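## Task

Carry the tote from the staging bench onto the work bench, where benchl and benchr are mounted. Beside benchr, a stand fixed to the floor has a post held in one of its holes by a spring pin with a pull knob. Once the pin is pulled, the post falls unless supported. Letting it fall fails, and so can lowering it quickly even while held. Lift the post 4 holes (10.2 cm) above its starting position and pin it there. Set the wooden block taken from the tote onto the plate at the top of the post. At the end the tote must stand upright on the work bench top with nothing overhanging the edge. Any number of robots may be used. Finish with every gripper open and every robot moved away. A robot that falls over or is left tilted fails the task.

## Robot and tools

TEAM. Three robots. r1 is a mobile Hello Robot Stretch 3. Its base is 0.33 m long and 0.34 m wide, with two drive wheels and a rear caster. A lift runs up a mast, and a telescoping arm reaches out to the robot's RIGHT, so the gripper moves forward only when the base drives. benchl (left, seen facing the arms) and benchr (right) are six-joint i2rt Big YAM arms bolted to the work bench. Each has a two-finger gripper and a wrist camera, and each reaches about 1.0 m from its joint 1 axis.

execute_actions. Argument "actions" is a list holding exactly one action, or empty to only read state and images. The action is one object keyed by robot name ("r1", "benchl", "benchr"), one entry per robot; all commanded motions start at once. Optional "cameras" lists names from benchl_cam_wrist, benchr_cam_wrist, r1_head_camera, r1_nav_camera, r1_wrist_camera, or "all". Omitted or null means all, and [] means none. Unknown keys or out-of-range values reject the whole call and nothing moves.

r1 entry. "base" holds one command, an offset from where the base last reported itself. translate_m is straight travel in metres, -1 to 1, forward positive; there is no sideways motion. rotate_rad is an on-the-spot turn, -3.2 to 3.2, counter-clockwise (left) positive. The turn pivots 0.05 m behind the front edge; with the arm in and wrist folded it sweeps a 0.28 m radius. "joints" holds absolute targets by name: lift_m 0 to 1.1 (arm height); arm_m 0 to 0.52 (extension); wrist_yaw_rad -1.345 to 4.42 (0 along the arm, positive toward the front, 3.0 folded over the base); wrist_pitch_rad -1.57 to 0.451 (negative tips fingers down); wrist_roll_rad -2.911 to 2.911; gripper_m -0.089 to 0.179 (larger is wider; the actual gap is 0.007 to 0.025 less, and zero below 0.007); head_pan_rad -3.953 to 1.73 (-1.57 looks along the arm); head_tilt_rad -1.53 to 0.419 (negative down). "contact_limits" may give {"arm_m": effort %, 1 to 100}. The arm then stops when its effort reaches that level, and the cap stays until the next action.

benchl/benchr entry. "joints" with absolute targets in radians: joint1_rad -2.879 to 2.879 (turns about the foot, positive counter-clockwise from above); joint2_rad 0 to 3.141 (shoulder, 0 points the upper arm back, rising with positive values); joint3_rad 0 to 3.019 (elbow, 0 folded); joint4_rad -1.692 to 1.57 (hand pitch, positive fingers up); joint5_rad -1.57 to 1.57 (hand sideways, positive to the arm's right); joint6_rad -2.094 to 2.094 (roll, positive clockwise from behind). gripper_m 0 to 0.093 is the fingertip gap in metres. Joints move at different speeds, so the hand can swing wide between postures.

Any joint, base or robot left out of an action may keep pushing toward its earlier target, unseen in the status. An action ends within 15 s.

wait {seconds 0 to 10} lets the sim run and returns state and images. zoom_image {camera, region [x0,y0,x1,y1] pixels, top-left origin, at most 504x504} enlarges part of that camera's latest image. finished_scene {scene: the current number} ends it for good and reports success; stopping without a tool call ends everything.

FRAMES. r1 base frame: origin on the floor between the drive wheels, x forward, y left, z up; hand_pose is given there at the closed-fingertip point. Odometry is that frame at scene start, counts only wheel turns (slip counts as travel), heading -3.142 to 3.142 left positive. Each bench arm's fixed frame sits at its foot on the joint 1 axis, x forward at joint1 0, y left, z up. Its hand value is the midpoint between fingertips, with z along the fingers and y the closing direction. The arm feet may sit slightly high, tilted or turned.

RESULT LINES. base_status/joint_status: "done", "off_target" (stopped short, may still push), "contact_stop", "time_out", "torque_fault" (r1 wrist servo limp for 10 s), "not_followed" (bench arm targets withheld by the collision check; they may be retried later). on_its_own lists uncommanded behavior; "held at" gives a target, not a position. A bench joint that times out keeps pushing; send it its reported position to relieve it. motor_effort is % of max with the peak in brackets, and each motor has its own error. lidar_m gives 12 ranges in 30° sectors counter-clockwise from straight ahead, in a plane 0.17 m up. wrist_depth_mm and head_depth_mm are 7x7 median depths. base_tilt is in degrees. turned_by_wheels and turned_by_imu give turn since the last result. The pictures line gives image order. If a result reports a stop, the reply's later calls are skipped.

r1 SAFETY. The base is fast only when stowed: lift_m under 0.30, arm_m under 0.03, wrist_yaw_rad over 2.54. Fold or unfold the wrist only with lift_m between 0.32 and 0.95, pitch -0.4 and roll near 0; once folded the lift may go to 0.25. Keep pitch at -0.5 or lower when yaw is under -0.4. A stalled arm or lift goes slack, and a slack lift can sink with a load. Pushing on rigid things with the gripper above about 0.45 m, driving while holding something fixed, or snagging furniture can tip r1. If so, back off in small steps, free the gripper and lower the lift to about 0.2. To grip, command below the object width; to release, go 0.02 above the touch value. Readings don't confirm a hold.

BENCH ARMS don't stop on contact and can push hard. The self-check doesn't protect fingers, housings or cameras, nor keep them from r1.

AVOID robot-to-robot pressing (bases press hard after any touch), dropping or slamming objects, letting the unpinned post fall or descend quickly, and tipping r1.

Each tool is called after "Request:" by a JSON object that holds its "api" and its "payload", one argument or row to a line.

## Session

Request:
{"api": "execute_actions", "payload": {
  "actions": []
}}

Scene clock: 0.00 s.
r1.base_odometry: x=+0.000 y=+0.000 heading=+0.000 (m, m, rad; r1's odometry frame)
r1.turned_by_wheels: +0.000 (rad since the last result)
r1.turned_by_imu: +0.000 (rad since the last result)
r1.base_tilt: forward=-0.1 right=+1.4 (deg)
r1.lidar_m: 2.83 2.47 2.32 1.49 1.28 1.27 1.46 1.59 1.58 1.99 2.48 2.47
r1.head_depth_mm: 1812 2464 2522 2509 2526 2509 2098 / 1816 2657 2741 2745 2755 2718 2092 / 1818 2753 3017 2977 3018 2924 2090 / 1816 2782 3337 3300 3331 3096 2083 / 1819 2755 3530 3527 3578 3123 2069 / 1822 2801 3194 3222 3223 3130 2069 / 1830 2786 2920 2922 2934 2838 2089
r1.base_status: not commanded
r1.joint_positions: lift_m=+0.354 arm_m=+0.001 wrist_yaw_rad=+2.878 wrist_pitch_rad=-0.443 wrist_roll_rad=-0.018 gripper_m=+0.037 head_pan_rad=-0.009 head_tilt_rad=-0.022
r1.joint_status: not commanded
r1.motor_effort: left_wheel=+0 right_wheel=+0 lift_m=+27 arm_m=+0 wrist_yaw_rad=+0 wrist_pitch_rad=+4 wrist_roll_rad=+0 gripper_m=+2 head_pan_rad=+0 head_tilt_rad=+1 (%)
r1.hand_pose: x=+0.0363 y=+0.0675 z=+0.3611 quat_wxyz=(+0.244, +0.698, +0.066, +0.670) (m; r1's base frame)
r1.wrist_depth_mm: - - - - - - - / - - - - - - - / 953 994 - - - - - / 779 - 815 804 869 882 910 / 645 - 677 683 695 708 722 / 549 540 537 581 593 596 615 / 482 504 - 503 510 519 514
benchl.joint_positions: joint1_rad=-1.588 joint2_rad=+0.811 joint3_rad=+0.716 joint4_rad=-1.506 joint5_rad=-0.017 joint6_rad=+0.008 gripper_m=+0.094
benchl.joint_status: not commanded
benchl.hand: x=-0.0008 y=-0.1831 z=+0.1700 quat_wxyz=(+0.005, -0.716, -0.698, -0.017) (m; benchl's fixed frame)
benchr.joint_positions: joint1_rad=+1.577 joint2_rad=+0.799 joint3_rad=+0.686 joint4_rad=-1.496 joint5_rad=-0.007 joint6_rad=+0.007 gripper_m=+0.095
benchr.joint_status: not commanded
benchr.hand: x=-0.0020 y=+0.1763 z=+0.1605 quat_wxyz=(+0.016, +0.707, -0.707, +0.011) (m; benchr's fixed frame)
pictures: benchl_cam_wrist, benchr_cam_wrist, r1_head_camera (sideways: a quarter turn clockwise sets it upright), r1_nav_camera (sideways: a quarter turn counterclockwise sets it upright), r1_wrist_camera
Images, in order (width x height): benchl_cam_wrist 504x504, benchr_cam_wrist 504x504, r1_head_camera 896x504, r1_nav_camera 672x504, r1_wrist_camera 644x364.

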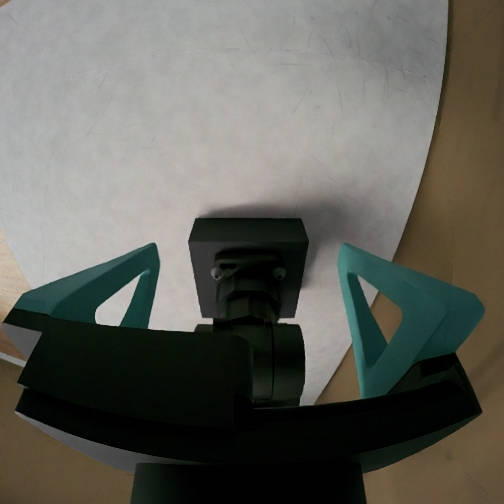

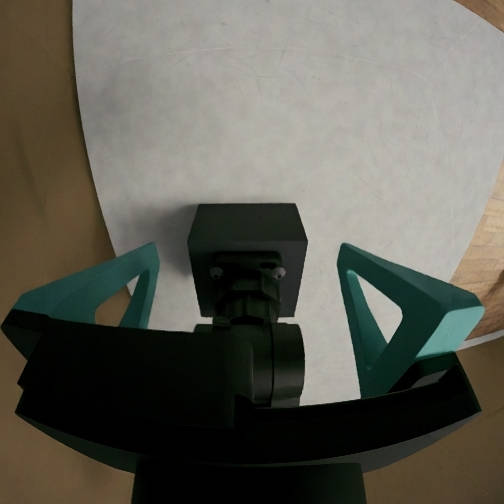

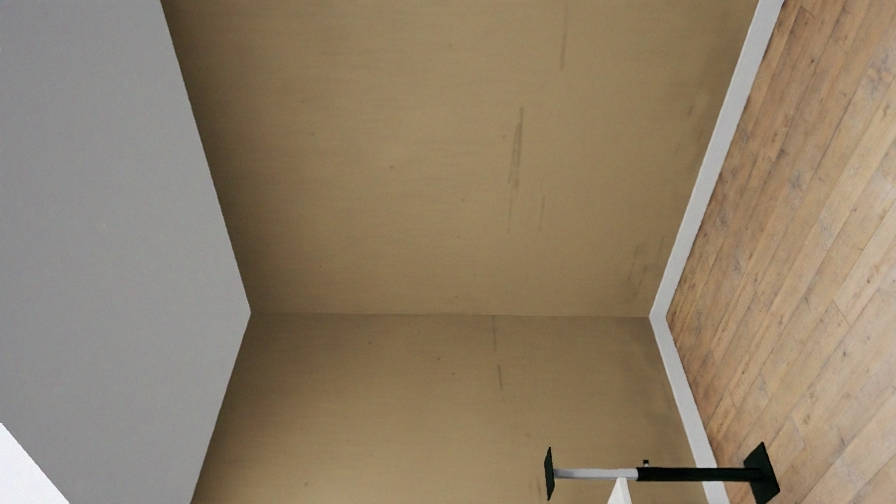

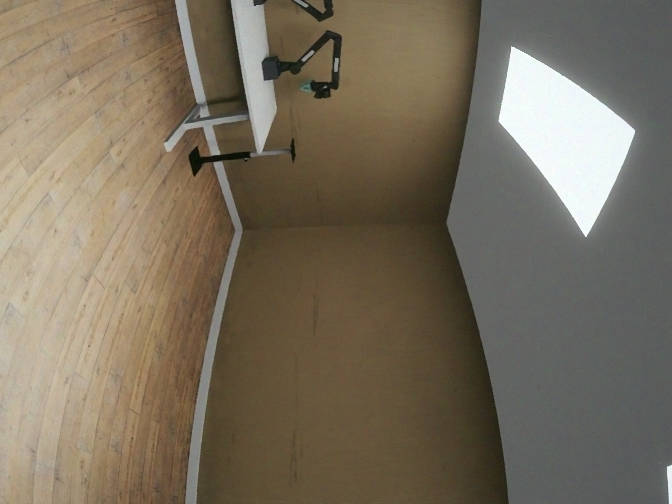

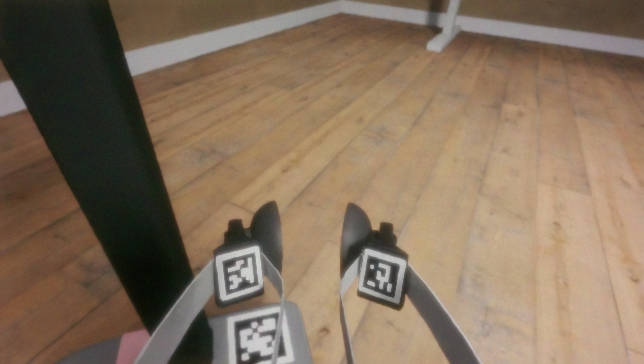

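Request:
{"api": "execute_actions", "payload": {
  "actions": [
    {"r1":{"joints":{"head_pan_rad":0.75,"head_tilt_rad":-0.35}},"benchr":{"joints":{"joint1_rad":-1.3,"joint3_rad":1.0,"joint4_rad":-1.0}},"benchl":{"joints":{"joint1_rad":0,"joint4_rad":0}}}
  ]
}}

Request:
{"api": "execute_actions", "payload": {
  "actions": [
    {"r1":{"joints":{"head_pan_rad":-2,"head_tilt_rad":-0.35}}}
  ],
  "cameras": ["r1_nav_camera","r1_head_camera"]
}}

Scene clock: 3.57 s.
r1.base_odometry: x=+0.000 y=+0.000 heading=+0.000 (m, m, rad; r1's odometry frame)
r1.turned_by_wheels: +0.000 (rad since the last result)
r1.turned_by_imu: +0.000 (rad since the last result)
r1.base_tilt: forward=-0.1 right=+1.3 (deg)
r1.lidar_m: 2.83 2.47 2.32 1.50 1.28 1.28 1.46 1.59 1.59 1.99 2.48 2.47
r1.head_depth_mm: 2437 2553 2740 2924 2519 1821 1429 / 2402 2526 2688 2504 2524 1825 1429 / 2357 2484 2639 2908 2507 1822 1428 / 2346 2479 2688 2898 2484 1817 1423 / 2327 2466 2607 2815 2488 1801 1416 / 2315 2454 2625 2417 2457 1795 1415 / 2293 2424 2602 2794 2442 1783 1407
r1.base_status: not commanded
r1.joint_positions: lift_m=+0.354 arm_m=+0.001 wrist_yaw_rad=+2.878 wrist_pitch_rad=-0.443 wrist_roll_rad=-0.018 gripper_m=+0.037 head_pan_rad=+0.743 head_tilt_rad=-0.346
r1.joint_status: all done
r1.motor_effort: left_wheel=+0(0) right_wheel=+0(0) lift_m=+27(27) arm_m=+0(1) wrist_yaw_rad=+0(0) wrist_pitch_rad=+4(4) wrist_roll_rad=+1(0) gripper_m=+0(0) head_pan_rad=+5(50) head_tilt_rad=-1(17) (%)
r1.hand_pose: x=+0.0363 y=+0.0675 z=+0.3611 quat_wxyz=(+0.244, +0.698, +0.066, +0.670) (m; r1's base frame)
r1.wrist_depth_mm: - - - - - - - / - - - - - - - / 972 - - - - - - / 766 - 804 822 873 882 915 / 646 - 690 696 708 691 723 / 546 549 538 575 601 602 610 / 485 498 - 507 505 522 524
benchl.joint_positions: joint1_rad=-0.005 joint2_rad=+0.811 joint3_rad=+0.716 joint4_rad=-0.027 joint5_rad=-0.017 joint6_rad=+0.008 gripper_m=+0.094
benchl.joint_status: all done
benchl.hand: x=+0.4347 y=+0.0003 z=+0.3857 quat_wxyz=(-0.663, +0.001, -0.749, -0.007) (m; benchl's fixed frame)
benchr.joint_positions: joint1_rad=-1.297 joint2_rad=+0.806 joint3_rad=+0.962 joint4_rad=-1.007 joint5_rad=-0.007 joint6_rad=+0.007 gripper_m=+0.095
benchr.joint_status: all done
benchr.hand: x=+0.0948 y=-0.3349 z=+0.3252 quat_wxyz=(-0.283, -0.567, -0.745, +0.209) (m; benchr's fixed frame)
pictures: benchl_cam_wrist, benchr_cam_wrist, r1_head_camera (sideways: a quarter turn clockwise sets it upright), r1_nav_camera (sideways: a quarter turn counterclockwise sets it upright), r1_wrist_camera
camera_calibration (this result's frames):
benchl_cam_wrist: T_world_to_cam=[[0.00536872, -0.999979, -0.0035618, -0.00267405], [-0.679339, -0.00103346, -0.733824, 0.580709], [0.733805, 0.00635936, -0.67933, 0.0702492], [0, 0, 0, 1]] pos_world=[0.342963, -0.0025206, 0.473851]
benchr_cam_wrist: T_world_to_cam=[[-0.962587, -0.270878, -0.0072113, 0.00321788], [-0.268859, 0.958054, -0.0992363, 0.384355], [0.0337898, -0.0935847, -0.995038, 0.411092], [0, 0, 0, 1]] pos_world=[0.0925443, -0.32889, 0.447217]
r1_head_camera: T_world_to_cam=[[-0.233075, -0.244253, -0.941284, 1.24437], [-0.649117, 0.759816, -0.0364338, 0.0558406], [0.724102, 0.602512, -0.335643, 0.385012], [0, 0, 0, 1]] pos_world=[0.0474915, 0.0295395, 1.30257]
r1_nav_camera: T_world_to_cam=[[0.296244, 0.209142, 0.931933, -1.16612], [0.649337, -0.759651, -0.0359333, 0.0919113], [0.700429, 0.615784, -0.360845, 0.422238], [0, 0, 0, 1]] pos_world=[-0.00997405, 0.0536968, 1.24241]
r1_wrist_camera: T_world_to_cam=[[0.966471, -0.249339, 0.0613554, -0.0433779], [-0.101863, -0.591631, -0.799748, 0.362814], [0.235708, 0.766683, -0.597192, 0.321325], [0, 0, 0, 1]] pos_world=[0.00314185, -0.0425185, 0.484714]
Images, in order (width x height): benchl_cam_wrist 504x504, benchr_cam_wrist 504x504, r1_head_camera 896x504, r1_nav_camera 672x504, r1_wrist_camera 644x364.

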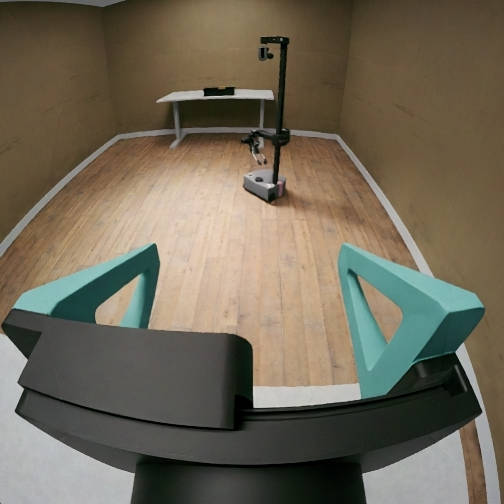

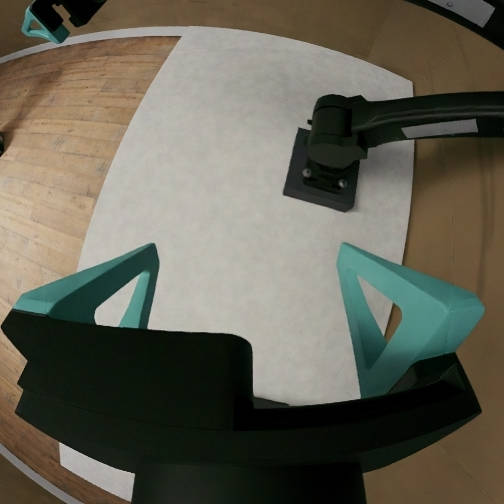

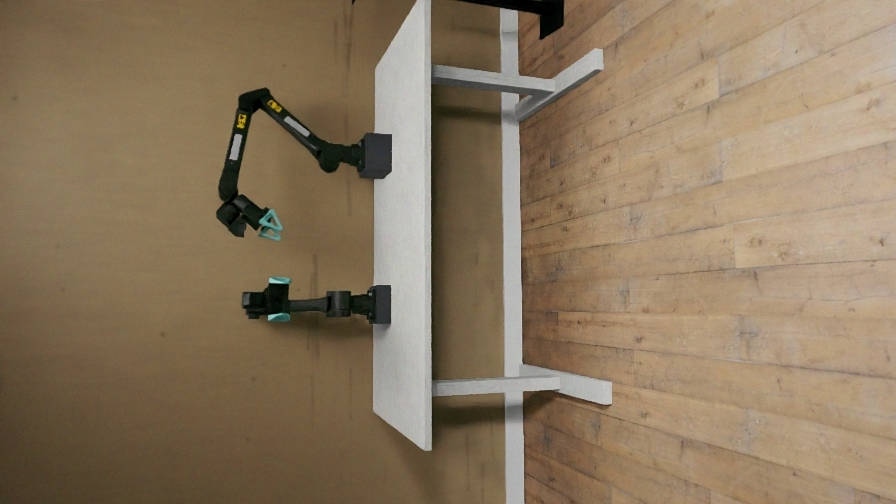

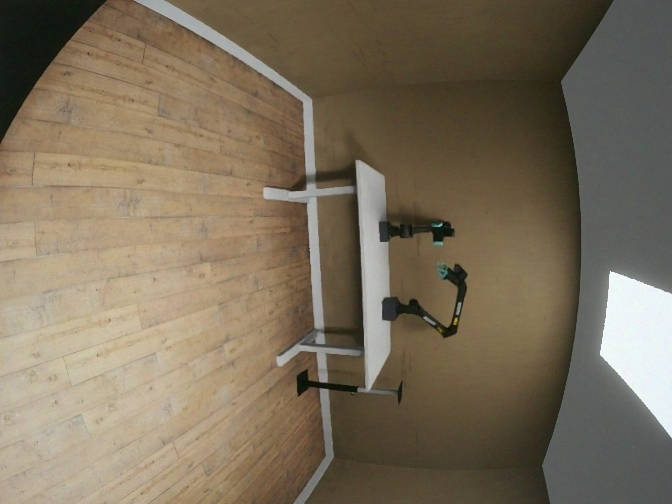

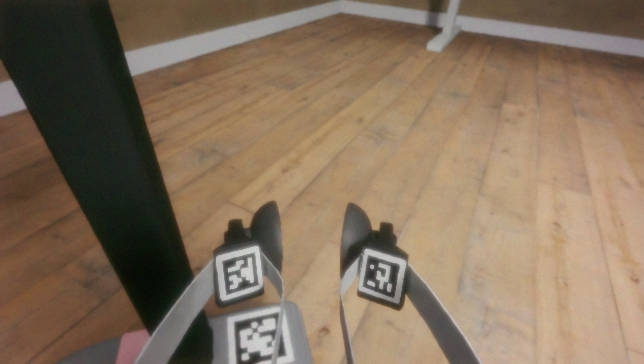

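Scene clock: 5.43 s.
r1.base_odometry: x=+0.000 y=+0.000 heading=+0.000 (m, m, rad; r1's odometry frame)
r1.turned_by_wheels: +0.000 (rad since the last result)
r1.turned_by_imu: +0.000 (rad since the last result)
r1.base_tilt: forward=-0.1 right=+1.3 (deg)
r1.lidar_m: 2.84 2.46 2.32 1.49 1.28 1.27 1.46 1.59 1.59 1.99 2.48 2.48
r1.head_depth_mm: 1657 1757 1838 1811 2075 1815 1423 / 1711 1807 1933 1789 2174 1781 1433 / 1773 1882 1983 1657 2245 1826 1428 / 1840 1941 2069 1517 2338 1810 1425 / 1915 2010 2145 1668 2390 1810 1422 / 1962 2102 2243 1913 2461 1800 1421 / 2051 2183 2343 2024 2339 1795 1410
r1.base_status: not commanded
r1.joint_positions: lift_m=+0.354 arm_m=+0.001 wrist_yaw_rad=+2.878 wrist_pitch_rad=-0.443 wrist_roll_rad=-0.018 gripper_m=+0.037 head_pan_rad=-1.993 head_tilt_rad=-0.346
r1.joint_status: all done
r1.motor_effort: left_wheel=+0(0) right_wheel=+0(0) lift_m=+27(27) arm_m=+0(0) wrist_yaw_rad=+0(0) wrist_pitch_rad=+4(4) wrist_roll_rad=+0(0) gripper_m=-1(0) head_pan_rad=-4(51) head_tilt_rad=-1(3) (%)
r1.hand_pose: x=+0.0363 y=+0.0675 z=+0.3611 quat_wxyz=(+0.244, +0.698, +0.066, +0.670) (m; r1's base frame)
r1.wrist_depth_mm: - - - - - - - / - - - - - - - / 965 976 - - - - - / 754 - 828 824 872 890 892 / 647 - 681 662 695 709 732 / 554 547 552 578 610 590 606 / 486 502 - 500 515 519 525
benchl.joint_positions: joint1_rad=-0.005 joint2_rad=+0.811 joint3_rad=+0.716 joint4_rad=-0.027 joint5_rad=-0.017 joint6_rad=+0.008 gripper_m=+0.094
benchl.joint_status: not commanded
benchl.hand: x=+0.4347 y=+0.0003 z=+0.3857 quat_wxyz=(-0.663, +0.001, -0.749, -0.007) (m; benchl's fixed frame)
benchr.joint_positions: joint1_rad=-1.297 joint2_rad=+0.806 joint3_rad=+0.962 joint4_rad=-1.007 joint5_rad=-0.007 joint6_rad=+0.007 gripper_m=+0.095
benchr.joint_status: not commanded
benchr.hand: x=+0.0948 y=-0.3349 z=+0.3252 quat_wxyz=(-0.283, -0.567, -0.745, +0.209) (m; benchr's fixed frame)
pictures: r1_head_camera (sideways: a quarter turn clockwise sets it upright), r1_nav_camera (sideways: a quarter turn counterclockwise sets it upright)
camera_calibration (this result's frames):
r1_head_camera: T_world_to_cam=[[0.117819, 0.316836, -0.941134, 1.24204], [0.896458, -0.441628, -0.0364497, 0.0464333], [-0.42718, -0.839393, -0.336062, 0.39258], [0, 0, 0, 1]] pos_world=[-0.0202583, -0.0434868, 1.30255]
r1_nav_camera: T_world_to_cam=[[-0.189718, -0.309526, 0.931773, -1.16295], [-0.896582, 0.441419, -0.0359175, 0.101321], [-0.400185, -0.842225, -0.36126, 0.429492], [0, 0, 0, 1]] pos_world=[0.0420873, -0.0429575, 1.2424]
Images, in order (width x height): r1_head_camera 896x504, r1_nav_camera 672x504.

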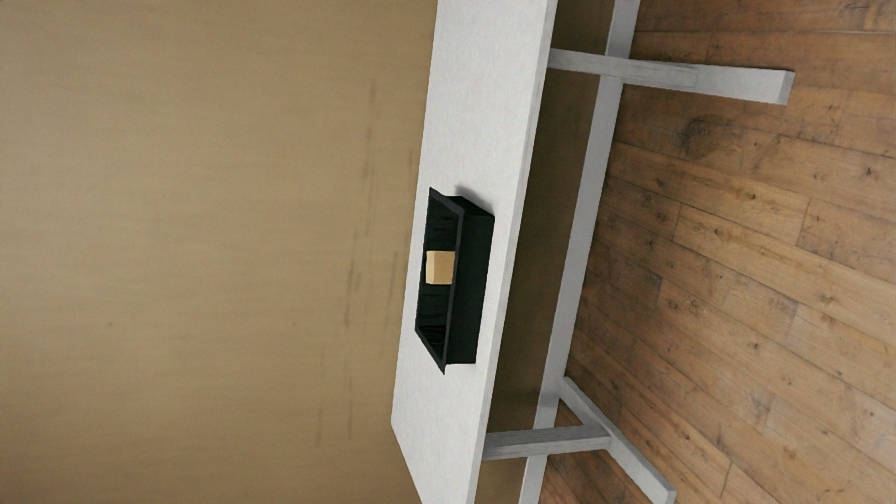

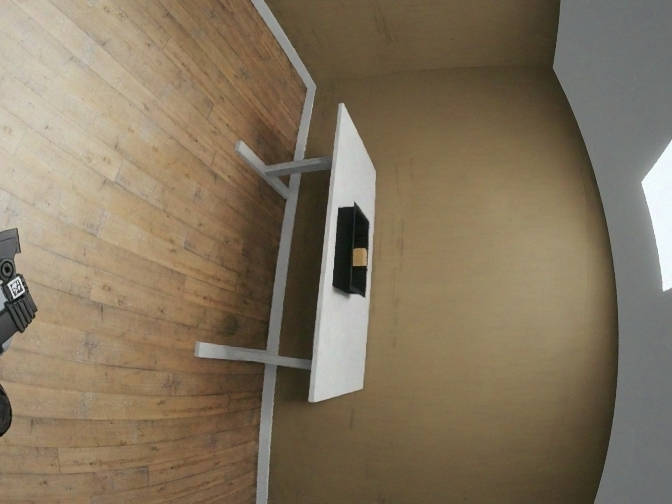

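Request:
{"api": "execute_actions", "payload": {
  "actions": [
    {"r1":{"base":{"rotate_rad":1.37},"joints":{"lift_m":0.28}},"benchr":{"joints":{"joint1_rad":1.3,"joint3_rad":1.2,"joint4_rad":-0.5}},"benchl":{"joints":{"joint1_rad":-1.5,"joint4_rad":-1.4,"joint2_rad":0.3,"joint3_rad":0.4}}}
  ],
  "cameras": ["benchr_cam_wrist"]
}}

Request:
{"api": "execute_actions", "payload": {
  "actions": [
    {"r1":{"base":{"translate_m":-0.89}},"benchr":{"joints":{"joint1_rad":0.7,"joint2_rad":1.6,"joint3_rad":1.6,"joint4_rad":-0.6}}}
  ],
  "cameras": ["benchr_cam_wrist"]
}}

Request:
{"api": "execute_actions", "payload": {
  "actions": [
    {"r1":{"base":{"rotate_rad":-2.14},"joints":{"lift_m":0.94,"wrist_pitch_rad":-0.4,"head_pan_rad":-1.57,"head_tilt_rad":-0.75}}}
  ],
  "cameras": []
}}

Request:
{"api": "execute_actions", "payload": {
  "actions": [
    {"r1":{"joints":{"lift_m":1.08,"wrist_yaw_rad":0,"wrist_pitch_rad":-1.5,"wrist_roll_rad":1.57,"gripper_m":0.1}}}
  ],
  "cameras": ["r1_head_camera","r1_wrist_camera"]
}}

Scene clock: 11.50 s.
r1.base_odometry: x=+0.000 y=+0.000 heading=+1.370 (m, m, rad; r1's odometry frame)
r1.turned_by_wheels: +1.370 (rad since the last result)
r1.turned_by_imu: +1.370 (rad since the last result)
r1.base_tilt: forward=-0.1 right=+1.3 (deg)
r1.lidar_m: 1.73 1.31 1.27 1.34 1.91 1.59 1.99 2.54 2.48 2.60 2.47 2.32
r1.head_depth_mm: 2051 2199 2315 2475 2524 1823 1428 / 2073 2208 2377 2511 2492 1824 1436 / 2114 2263 2415 2566 2498 1830 1423 / 2144 2278 2420 2618 2482 1803 1428 / 2183 2339 2467 2658 2484 1806 1414 / 2207 2371 2512 2709 2454 1781 1414 / 2233 2418 2550 2757 2458 1777 1402
r1.base_status: done
r1.joint_positions: lift_m=+0.281 arm_m=+0.001 wrist_yaw_rad=+2.878 wrist_pitch_rad=-0.444 wrist_roll_rad=-0.018 gripper_m=+0.037 head_pan_rad=-1.993 head_tilt_rad=-0.347
r1.joint_status: all done
r1.motor_effort: left_wheel=-4(10) right_wheel=+4(11) lift_m=+15(23) arm_m=+0(0) wrist_yaw_rad=+0(0) wrist_pitch_rad=+5(5) wrist_roll_rad=+0(0) gripper_m=+1(1) head_pan_rad=-4(4) head_tilt_rad=-1(1) (%)
r1.hand_pose: x=+0.0363 y=+0.0673 z=+0.2873 quat_wxyz=(+0.245, +0.698, +0.066, +0.670) (m; r1's base frame)
r1.wrist_depth_mm: - - - - - - - / - - - - - - - / 802 849 877 905 919 963 - / 658 - 693 701 711 735 752 / 554 - 574 575 599 592 620 / 470 - - 486 508 510 507 / - - - 432 429 442 440
benchl.joint_positions: joint1_rad=-1.511 joint2_rad=+0.303 joint3_rad=+0.395 joint4_rad=-1.386 joint5_rad=-0.015 joint6_rad=+0.008 gripper_m=+0.094
benchl.joint_status: all done
benchl.hand: x=+0.0098 y=-0.1278 z=+0.1068 quat_wxyz=(-0.106, -0.681, -0.719, +0.089) (m; benchl's fixed frame)
benchr.joint_positions: joint1_rad=+1.297 joint2_rad=+0.810 joint3_rad=+1.160 joint4_rad=-0.512 joint5_rad=-0.008 joint6_rad=+0.007 gripper_m=+0.095
benchr.joint_status: all done
benchr.hand: x=+0.1103 y=+0.3964 z=+0.5430 quat_wxyz=(-0.513, +0.460, -0.607, -0.395) (m; benchr's fixed frame)
pictures: benchr_cam_wrist
camera_calibration (this result's frames):
benchr_cam_wrist: T_world_to_cam=[[0.964275, -0.264853, -0.00519249, 0.00173566], [-0.190137, -0.678335, -0.709725, 0.681018], [0.18445, 0.685357, -0.70446, 0.212548], [0, 0, 0, 1]] pos_world=[0.0886083, 0.316747, 0.633076]
Images, in order (width x height): benchr_cam_wrist 504x504.

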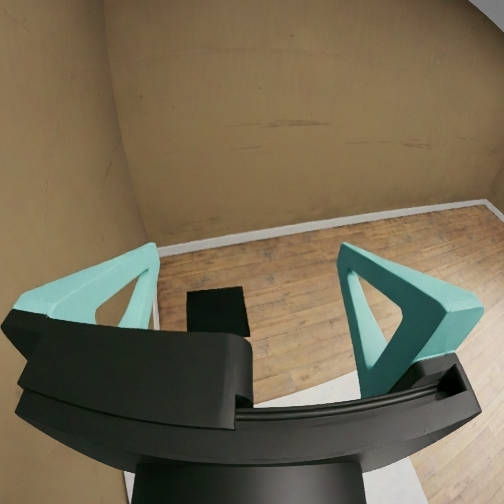

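Scene clock: 16.30 s.
r1.base_odometry: x=-0.178 y=-0.872 heading=+1.370 (m, m, rad; r1's odometry frame)
r1.turned_by_wheels: +0.000 (rad since the last result)
r1.turned_by_imu: +0.000 (rad since the last result)
r1.base_tilt: forward=+0.0 right=+1.4 (deg)
r1.lidar_m: 2.38 1.80 1.76 1.72 1.30 1.27 1.10 1.90 1.99 2.10 2.98 3.04
r1.head_depth_mm: 1653 1750 1864 2010 2147 1834 1427 / 1659 1774 1899 2022 2165 1821 1425 / 1699 1808 1929 2057 2185 1812 1428 / 1719 1843 1958 2099 2223 1800 1414 / 1736 1853 2000 2124 2236 1803 1421 / 1764 1882 2024 2169 2300 1803 1414 / 1797 1905 2038 2219 2314 1794 1409
r1.base_status: done
r1.joint_positions: lift_m=+0.281 arm_m=+0.001 wrist_yaw_rad=+2.878 wrist_pitch_rad=-0.444 wrist_roll_rad=-0.018 gripper_m=+0.037 head_pan_rad=-1.993 head_tilt_rad=-0.347
r1.joint_status: not commanded
r1.motor_effort: left_wheel=-3(12) right_wheel=+4(6) lift_m=+14(15) arm_m=+0(0) wrist_yaw_rad=+0(0) wrist_pitch_rad=+5(5) wrist_roll_rad=+0(1) gripper_m=+1(1) head_pan_rad=-3(4) head_tilt_rad=-1(1) (%)
r1.hand_pose: x=+0.0363 y=+0.0673 z=+0.2873 quat_wxyz=(+0.245, +0.698, +0.066, +0.670) (m; r1's base frame)
r1.wrist_depth_mm: - - - - - - - / - - - - - - - / 792 848 881 905 952 960 964 / 643 - 689 705 719 734 747 / 537 - 581 575 586 600 612 / 475 - - 480 505 501 509 / - - - 432 427 433 444
benchl.joint_positions: joint1_rad=-1.511 joint2_rad=+0.303 joint3_rad=+0.395 joint4_rad=-1.386 joint5_rad=-0.015 joint6_rad=+0.008 gripper_m=+0.094
benchl.joint_status: not commanded
benchl.hand: x=+0.0098 y=-0.1278 z=+0.1068 quat_wxyz=(-0.106, -0.681, -0.719, +0.089) (m; benchl's fixed frame)
benchr.joint_positions: joint1_rad=+0.692 joint2_rad=+1.607 joint3_rad=+1.565 joint4_rad=-0.601 joint5_rad=-0.008 joint6_rad=+0.007 gripper_m=+0.095
benchr.joint_status: all done
benchr.hand: x=+0.5244 y=+0.4360 z=+0.3429 quat_wxyz=(-0.419, +0.302, -0.842, -0.156) (m; benchr's fixed frame)
pictures: benchr_cam_wrist
camera_calibration (this result's frames):
benchr_cam_wrist: T_world_to_cam=[[0.640133, -0.768231, -0.00714381, 0.00194623], [-0.733554, -0.608423, -0.302854, 0.759542], [0.228315, 0.199107, -0.95301, 0.24231], [0, 0, 0, 1]] pos_world=[0.500596, 0.415372, 0.460968]
Images, in order (width x height): benchr_cam_wrist 504x504.

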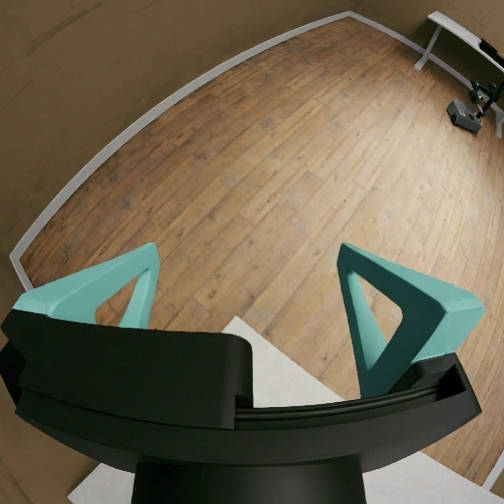

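Scene clock: 23.13 s.
r1.base_odometry: x=-0.178 y=-0.872 heading=-0.770 (m, m, rad; r1's odometry frame)
r1.turned_by_wheels: -2.140 (rad since the last result)
r1.turned_by_imu: -2.143 (rad since the last result)
r1.base_tilt: forward=+0.0 right=+1.3 (deg)
r1.lidar_m: 1.99 2.06 2.80 3.15 2.53 1.83 1.76 1.82 0.97 1.27 1.10 1.78
r1.head_depth_mm: 1069 1212 1131 908 - - 1141 / 1065 1215 1122 885 - 1245 1145 / 1064 1209 1112 779 - - 1142 / 1058 1201 1103 769 - - - / 1054 1197 1096 757 - - 1158 / 1059 1195 1085 764 742 1250 1133 / 1055 1199 1085 759 1437 1305 1125
r1.base_status: done
r1.joint_positions: lift_m=+0.939 arm_m=+0.001 wrist_yaw_rad=+2.878 wrist_pitch_rad=-0.420 wrist_roll_rad=-0.018 gripper_m=+0.037 head_pan_rad=-1.577 head_tilt_rad=-0.741
r1.joint_status: all done
r1.motor_effort: left_wheel=+4(10) right_wheel=-4(9) lift_m=+35(37) arm_m=-1(0) wrist_yaw_rad=+0(0) wrist_pitch_rad=+6(6) wrist_roll_rad=+0(0) gripper_m=-1(0) head_pan_rad=+5(38) head_tilt_rad=-3(19) (%)
r1.hand_pose: x=+0.0371 y=+0.0704 z=+0.9518 quat_wxyz=(+0.237, +0.699, +0.058, +0.673) (m; r1's base frame)
r1.wrist_depth_mm: - - - - - - - / - - - - - - - / - - - - - - - / - - - - - - - / - - - - - - - / - - - - - - - / - - - - - - -
benchl.joint_positions: joint1_rad=-1.511 joint2_rad=+0.303 joint3_rad=+0.395 joint4_rad=-1.386 joint5_rad=-0.015 joint6_rad=+0.008 gripper_m=+0.094
benchl.joint_status: not commanded
benchl.hand: x=+0.0098 y=-0.1278 z=+0.1068 quat_wxyz=(-0.106, -0.681, -0.719, +0.089) (m; benchl's fixed frame)
benchr.joint_positions: joint1_rad=+0.692 joint2_rad=+1.607 joint3_rad=+1.565 joint4_rad=-0.601 joint5_rad=-0.008 joint6_rad=+0.007 gripper_m=+0.095
benchr.joint_status: not commanded
benchr.hand: x=+0.5244 y=+0.4360 z=+0.3429 quat_wxyz=(-0.419, +0.302, -0.842, -0.156) (m; benchr's fixed frame)
pictures: none
No camera images: the call's "cameras" was empty. Leave "cameras" out to get every camera's image.

Scene clock: 25.60 s.
r1.base_odometry: x=-0.178 y=-0.872 heading=-0.770 (m, m, rad; r1's odometry frame)
r1.turned_by_wheels: +0.000 (rad since the last result)
r1.turned_by_imu: +0.000 (rad since the last result)
r1.base_tilt: forward=+0.0 right=+1.3 (deg)
r1.lidar_m: 1.99 2.06 2.81 3.12 2.52 1.83 1.76 1.82 0.96 1.27 1.10 1.78
r1.head_depth_mm: - - - - - 1272 1145 / - - - - - - 1146 / - - - - - - - / 1058 1231 1123 754 - - 1128 / 1058 1200 1097 755 - - 1138 / 1053 1199 1088 762 1430 1309 1129 / 1050 1195 1085 760 1435 1303 1129
r1.base_status: not commanded
r1.joint_positions: lift_m=+1.079 arm_m=+0.001 wrist_yaw_rad=+0.003 wrist_pitch_rad=-1.493 wrist_roll_rad=+1.566 gripper_m=+0.100 head_pan_rad=-1.577 head_tilt_rad=-0.741
r1.joint_status: all done
r1.motor_effort: left_wheel=+4(4) right_wheel=-4(4) lift_m=+35(39) arm_m=+0(0) wrist_yaw_rad=-3(3) wrist_pitch_rad=-2(3) wrist_roll_rad=+2(2) gripper_m=+0(80) head_pan_rad=+4(4) head_tilt_rad=-3(3) (%)
r1.hand_pose: x=-0.0216 y=-0.1417 z=+0.9608 quat_wxyz=(+0.003, +0.002, -0.734, -0.679) (m; r1's base frame)
r1.wrist_depth_mm: - - - - - - - / - - - - - - - / - - - - - - - / 440 - - - - - - / 445 - - - - - - / 464 - - - - - - / 477 - - - - - -
benchl.joint_positions: joint1_rad=-1.511 joint2_rad=+0.303 joint3_rad=+0.395 joint4_rad=-1.386 joint5_rad=-0.015 joint6_rad=+0.008 gripper_m=+0.094
benchl.joint_status: not commanded
benchl.hand: x=+0.0098 y=-0.1278 z=+0.1068 quat_wxyz=(-0.106, -0.681, -0.719, +0.089) (m; benchl's fixed frame)
benchr.joint_positions: joint1_rad=+0.692 joint2_rad=+1.607 joint3_rad=+1.565 joint4_rad=-0.601 joint5_rad=-0.008 joint6_rad=+0.007 gripper_m=+0.095
benchr.joint_status: not commanded
benchr.hand: x=+0.5244 y=+0.4360 z=+0.3429 quat_wxyz=(-0.419, +0.302, -0.842, -0.156) (m; benchr's fixed frame)
pictures: r1_head_camera (sideways: a quarter turn clockwise sets it upright), r1_wrist_camera
camera_calibration (this result's frames):
r1_head_camera: T_world_to_cam=[[-0.018101, 0.67375, -0.738738, 0.978931], [0.99856, -0.0251435, -0.047399, 0.0600433], [-0.0505095, -0.738531, -0.672324, 0.827797], [0, 0, 0, 1]] pos_world=[-0.00042555, -0.0466916, 1.28257]
r1_wrist_camera: T_world_to_cam=[[-0.0491222, 0.996945, -0.0607287, 0.195599], [0.979672, 0.059933, 0.191445, -0.123944], [0.1945, -0.05009, -0.979623, 1.10427], [0, 0, 0, 1]] pos_world=[-0.0837477, -0.132261, 1.11737]
Images, in order (width x height): r1_head_camera 896x504, r1_wrist_camera 644x364.

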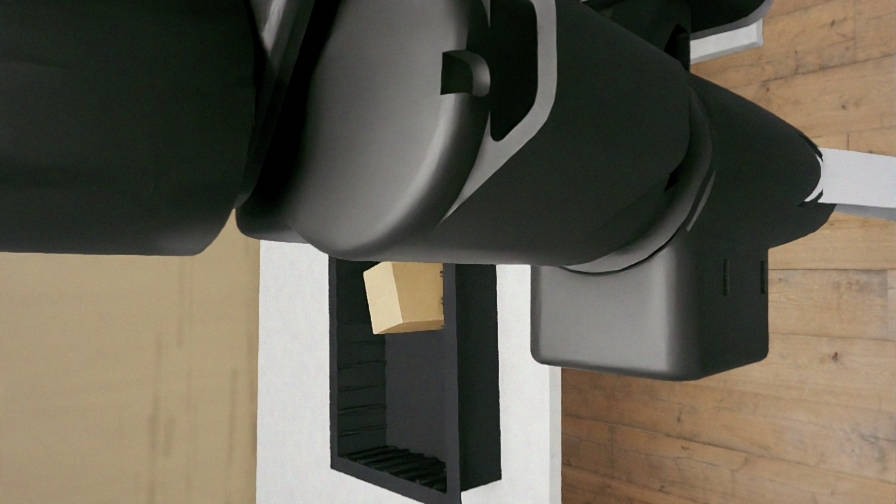

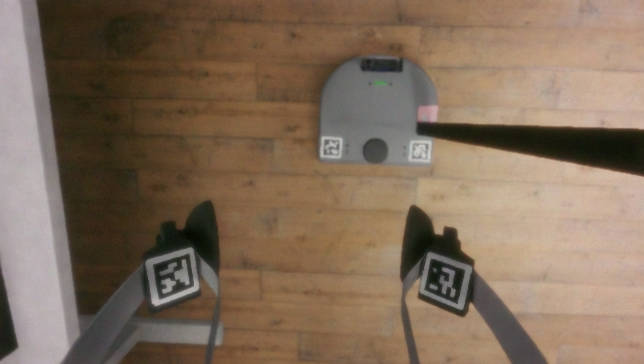

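Request:
{"api": "execute_actions", "payload": {
  "actions": [
    {"r1":{"base":{"translate_m":0.06},"joints":{"arm_m":0.39,"lift_m":1.02}},"benchr":{"joints":{"joint1_rad":1.0,"joint2_rad":2.1,"joint3_rad":1.6,"joint4_rad":0.6,"joint5_rad":-1.2}}}
  ],
  "cameras": ["r1_head_camera","r1_wrist_camera","benchr_cam_wrist"]
}}

Scene clock: 30.30 s.
r1.base_odometry: x=-0.135 y=-0.914 heading=-0.770 (m, m, rad; r1's odometry frame)
r1.turned_by_wheels: +0.000 (rad since the last result)
r1.turned_by_imu: +0.000 (rad since the last result)
r1.base_tilt: forward=+0.0 right=+1.3 (deg)
r1.lidar_m: 1.93 2.00 2.72 3.06 2.61 1.89 1.82 1.83 1.00 1.27 1.07 1.78
r1.head_depth_mm: - 1262 1123 859 1393 1326 1151 / - 1229 1112 803 1459 1325 1146 / - - 1029 772 1456 1320 1144 / 1043 - 919 759 1449 1319 1136 / 1056 1202 1093 767 1442 1315 1134 / 1054 1197 1086 765 1442 1306 1129 / 1051 1199 1079 809 1436 1303 1130
r1.base_status: done
r1.joint_positions: lift_m=+1.021 arm_m=+0.390 wrist_yaw_rad=+0.001 wrist_pitch_rad=-1.493 wrist_roll_rad=+1.567 gripper_m=+0.100 head_pan_rad=-1.577 head_tilt_rad=-0.741
r1.joint_status: all done
r1.motor_effort: left_wheel=+4(8) right_wheel=-4(7) lift_m=+15(29) arm_m=+3(0) wrist_yaw_rad=-1(3) wrist_pitch_rad=-2(2) wrist_roll_rad=+1(1) gripper_m=+0(1) head_pan_rad=+4(5) head_tilt_rad=-3(3) (%)
r1.hand_pose: x=-0.0215 y=-0.5301 z=+0.9019 quat_wxyz=(+0.002, +0.001, -0.734, -0.679) (m; r1's base frame)
r1.wrist_depth_mm: 326 324 313 321 - - 966 / 333 333 328 327 - - - / 343 339 289 344 - - - / 339 226 288 350 - - - / 351 234 356 364 - - - / 352 379 368 379 - - - / 347 391 383 387 - - -
benchl.joint_positions: joint1_rad=-1.511 joint2_rad=+0.303 joint3_rad=+0.395 joint4_rad=-1.386 joint5_rad=-0.015 joint6_rad=+0.008 gripper_m=+0.094
benchl.joint_status: not commanded
benchl.hand: x=+0.0098 y=-0.1278 z=+0.1068 quat_wxyz=(-0.106, -0.681, -0.719, +0.089) (m; benchl's fixed frame)
benchr.joint_positions: joint1_rad=+0.994 joint2_rad=+2.099 joint3_rad=+1.575 joint4_rad=+0.588 joint5_rad=-1.196 joint6_rad=+0.007 gripper_m=+0.095
benchr.joint_status: all done
benchr.hand: x=+0.2689 y=+0.7064 z=+0.2411 quat_wxyz=(-0.344, +0.630, -0.303, -0.627) (m; benchr's fixed frame)
pictures: benchr_cam_wrist, r1_head_camera (sideways: a quarter turn clockwise sets it upright), r1_wrist_camera
camera_calibration (this result's frames):
benchr_cam_wrist: T_world_to_cam=[[0.813846, 0.578422, 0.0555241, -0.640535], [0.362877, -0.431279, -0.826026, 0.411979], [-0.453845, 0.692406, -0.560891, -0.109729], [0, 0, 0, 1]] pos_world=[0.321999, 0.624155, 0.314325]
r1_head_camera: T_world_to_cam=[[-0.0181066, 0.673751, -0.738737, 0.978931], [0.99856, -0.0251352, -0.047399, 0.0600433], [-0.0505034, -0.738531, -0.672325, 0.827798], [0, 0, 0, 1]] pos_world=[-0.00042516, -0.0466916, 1.28257]
r1_wrist_camera: T_world_to_cam=[[-0.0465453, 0.997101, -0.0601862, 0.578922], [0.979818, 0.057298, 0.191506, -0.0908347], [0.194399, -0.0500578, -0.979644, 1.02709], [0, 0, 0, 1]] pos_world=[-0.0837184, -0.520625, 1.05842]
Images, in order (width x height): benchr_cam_wrist 504x504, r1_head_camera 896x504, r1_wrist_camera 644x364.

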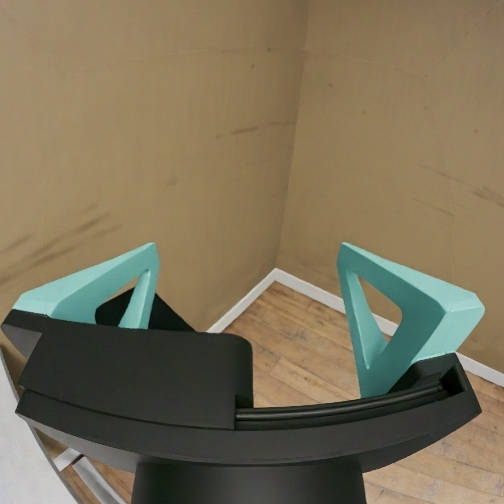

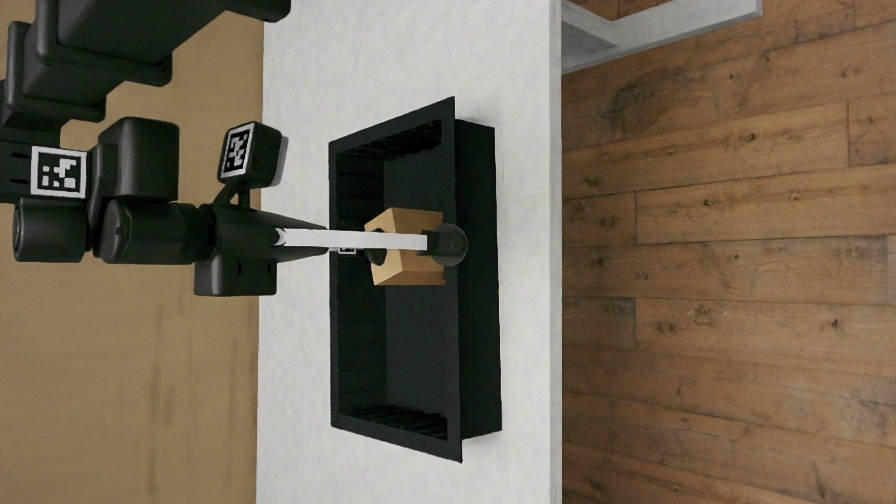

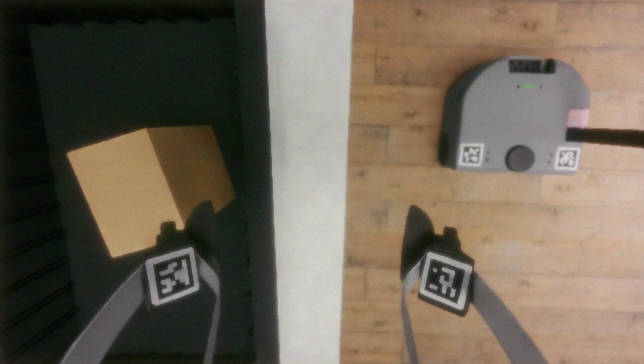

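Request:
{"api": "execute_actions", "payload": {
  "actions": [
    {"r1":{"base":{"translate_m":0.04},"joints":{"arm_m":0.432,"lift_m":0.96,"gripper_m":0.075}},"benchr":{"joints":{"joint1_rad":0.75,"joint2_rad":2.4,"joint3_rad":1.9,"joint4_rad":0.5,"joint5_rad":-1.5}}}
  ],
  "cameras": ["r1_head_camera","r1_wrist_camera","benchr_cam_wrist"]
}}

Scene clock: 32.83 s.
r1.base_odometry: x=-0.106 y=-0.942 heading=-0.770 (m, m, rad; r1's odometry frame)
r1.turned_by_wheels: +0.000 (rad since the last result)
r1.turned_by_imu: +0.000 (rad since the last result)
r1.base_tilt: forward=-0.1 right=+1.3 (deg)
r1.lidar_m: 1.89 1.96 2.65 3.05 2.66 1.94 1.86 1.82 1.02 1.27 1.04 1.78
r1.head_depth_mm: 1068 1171 - 808 1410 1327 1144 / 1046 - 1090 778 1456 1322 1142 / 1029 1282 922 764 1458 1323 1140 / 1040 1191 911 760 1447 1318 1137 / 1058 1202 1096 768 1447 1319 1134 / 1055 1203 1091 768 1434 1313 1131 / 1051 1200 1082 837 1432 1298 1122
r1.base_status: done
r1.joint_positions: lift_m=+0.961 arm_m=+0.432 wrist_yaw_rad=+0.001 wrist_pitch_rad=-1.494 wrist_roll_rad=+1.567 gripper_m=+0.075 head_pan_rad=-1.577 head_tilt_rad=-0.741
r1.joint_status: all done
r1.motor_effort: left_wheel=+3(7) right_wheel=-4(5) lift_m=+15(19) arm_m=+3(4) wrist_yaw_rad=-1(1) wrist_pitch_rad=-2(2) wrist_roll_rad=+2(2) gripper_m=+0(77) head_pan_rad=+4(4) head_tilt_rad=-2(2) (%)
r1.hand_pose: x=-0.0215 y=-0.5720 z=+0.8419 quat_wxyz=(+0.002, +0.001, -0.734, -0.680) (m; r1's base frame)
r1.wrist_depth_mm: 265 264 262 259 930 955 936 / 270 155 266 264 968 - 948 / 276 158 225 274 994 - - / 290 164 199 284 - - - / 300 299 293 292 - - - / 309 312 311 303 308 - - / 307 318 323 311 - - -
benchl.joint_positions: joint1_rad=-1.511 joint2_rad=+0.303 joint3_rad=+0.395 joint4_rad=-1.386 joint5_rad=-0.015 joint6_rad=+0.008 gripper_m=+0.094
benchl.joint_status: not commanded
benchl.hand: x=+0.0098 y=-0.1278 z=+0.1068 quat_wxyz=(-0.106, -0.681, -0.719, +0.089) (m; benchl's fixed frame)
benchr.joint_positions: joint1_rad=+0.756 joint2_rad=+2.408 joint3_rad=+1.844 joint4_rad=+0.502 joint5_rad=-1.497 joint6_rad=+0.007 gripper_m=+0.095
benchr.joint_status: all done
benchr.hand: x=+0.4342 y=+0.6447 z=+0.1243 quat_wxyz=(-0.281, +0.629, -0.326, -0.647) (m; benchr's fixed frame)
pictures: benchr_cam_wrist, r1_head_camera (sideways: a quarter turn clockwise sets it upright), r1_wrist_camera
camera_calibration (this result's frames):
benchr_cam_wrist: T_world_to_cam=[[0.775575, 0.627836, -0.0656184, -0.73302], [0.326665, -0.488123, -0.809337, 0.279186], [-0.54016, 0.606266, -0.583668, 0.0382924], [0, 0, 0, 1]] pos_world=[0.497996, 0.573278, 0.200206]
r1_head_camera: T_world_to_cam=[[-0.0181068, 0.673751, -0.738737, 0.97893], [0.99856, -0.0251349, -0.047399, 0.0600433], [-0.0505032, -0.738531, -0.672325, 0.827798], [0, 0, 0, 1]] pos_world=[-0.000425149, -0.0466916, 1.28257]
r1_wrist_camera: T_world_to_cam=[[-0.0465451, 0.997126, -0.0597821, 0.616766], [0.979818, 0.0572202, 0.191529, -0.0770075], [0.194399, -0.0496608, -0.979665, 0.966462], [0, 0, 0, 1]] pos_world=[-0.0837185, -0.562592, 0.998429]
Images, in order (width x height): benchr_cam_wrist 504x504, r1_head_camera 896x504, r1_wrist_camera 644x364.

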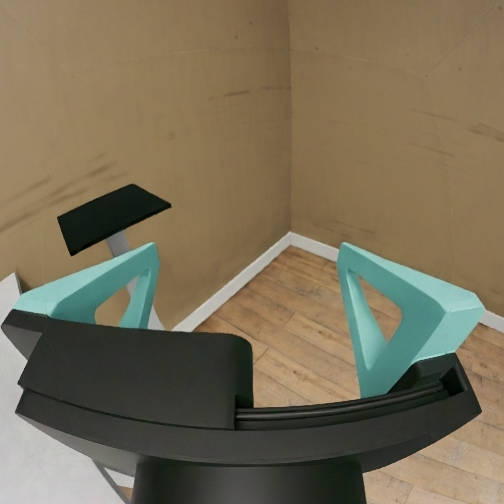

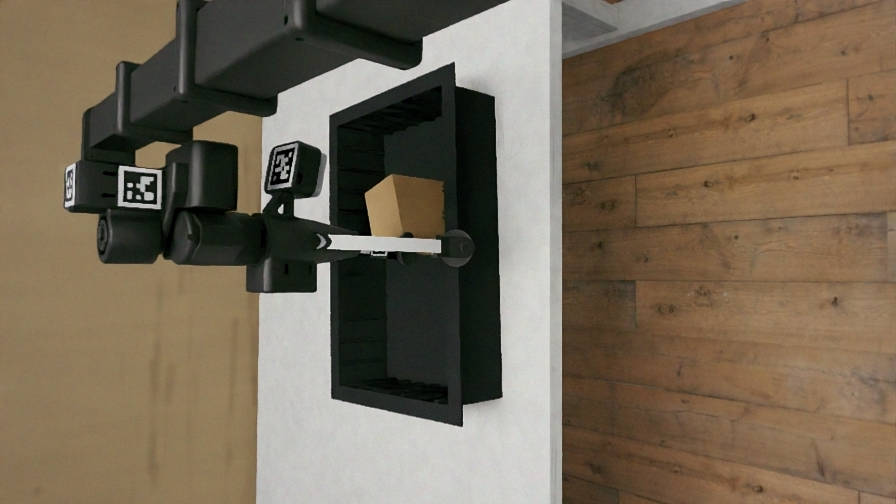

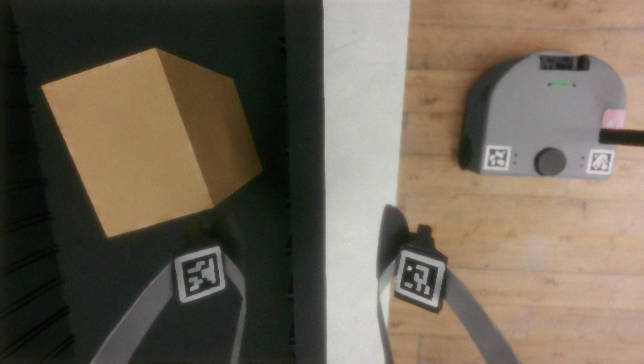

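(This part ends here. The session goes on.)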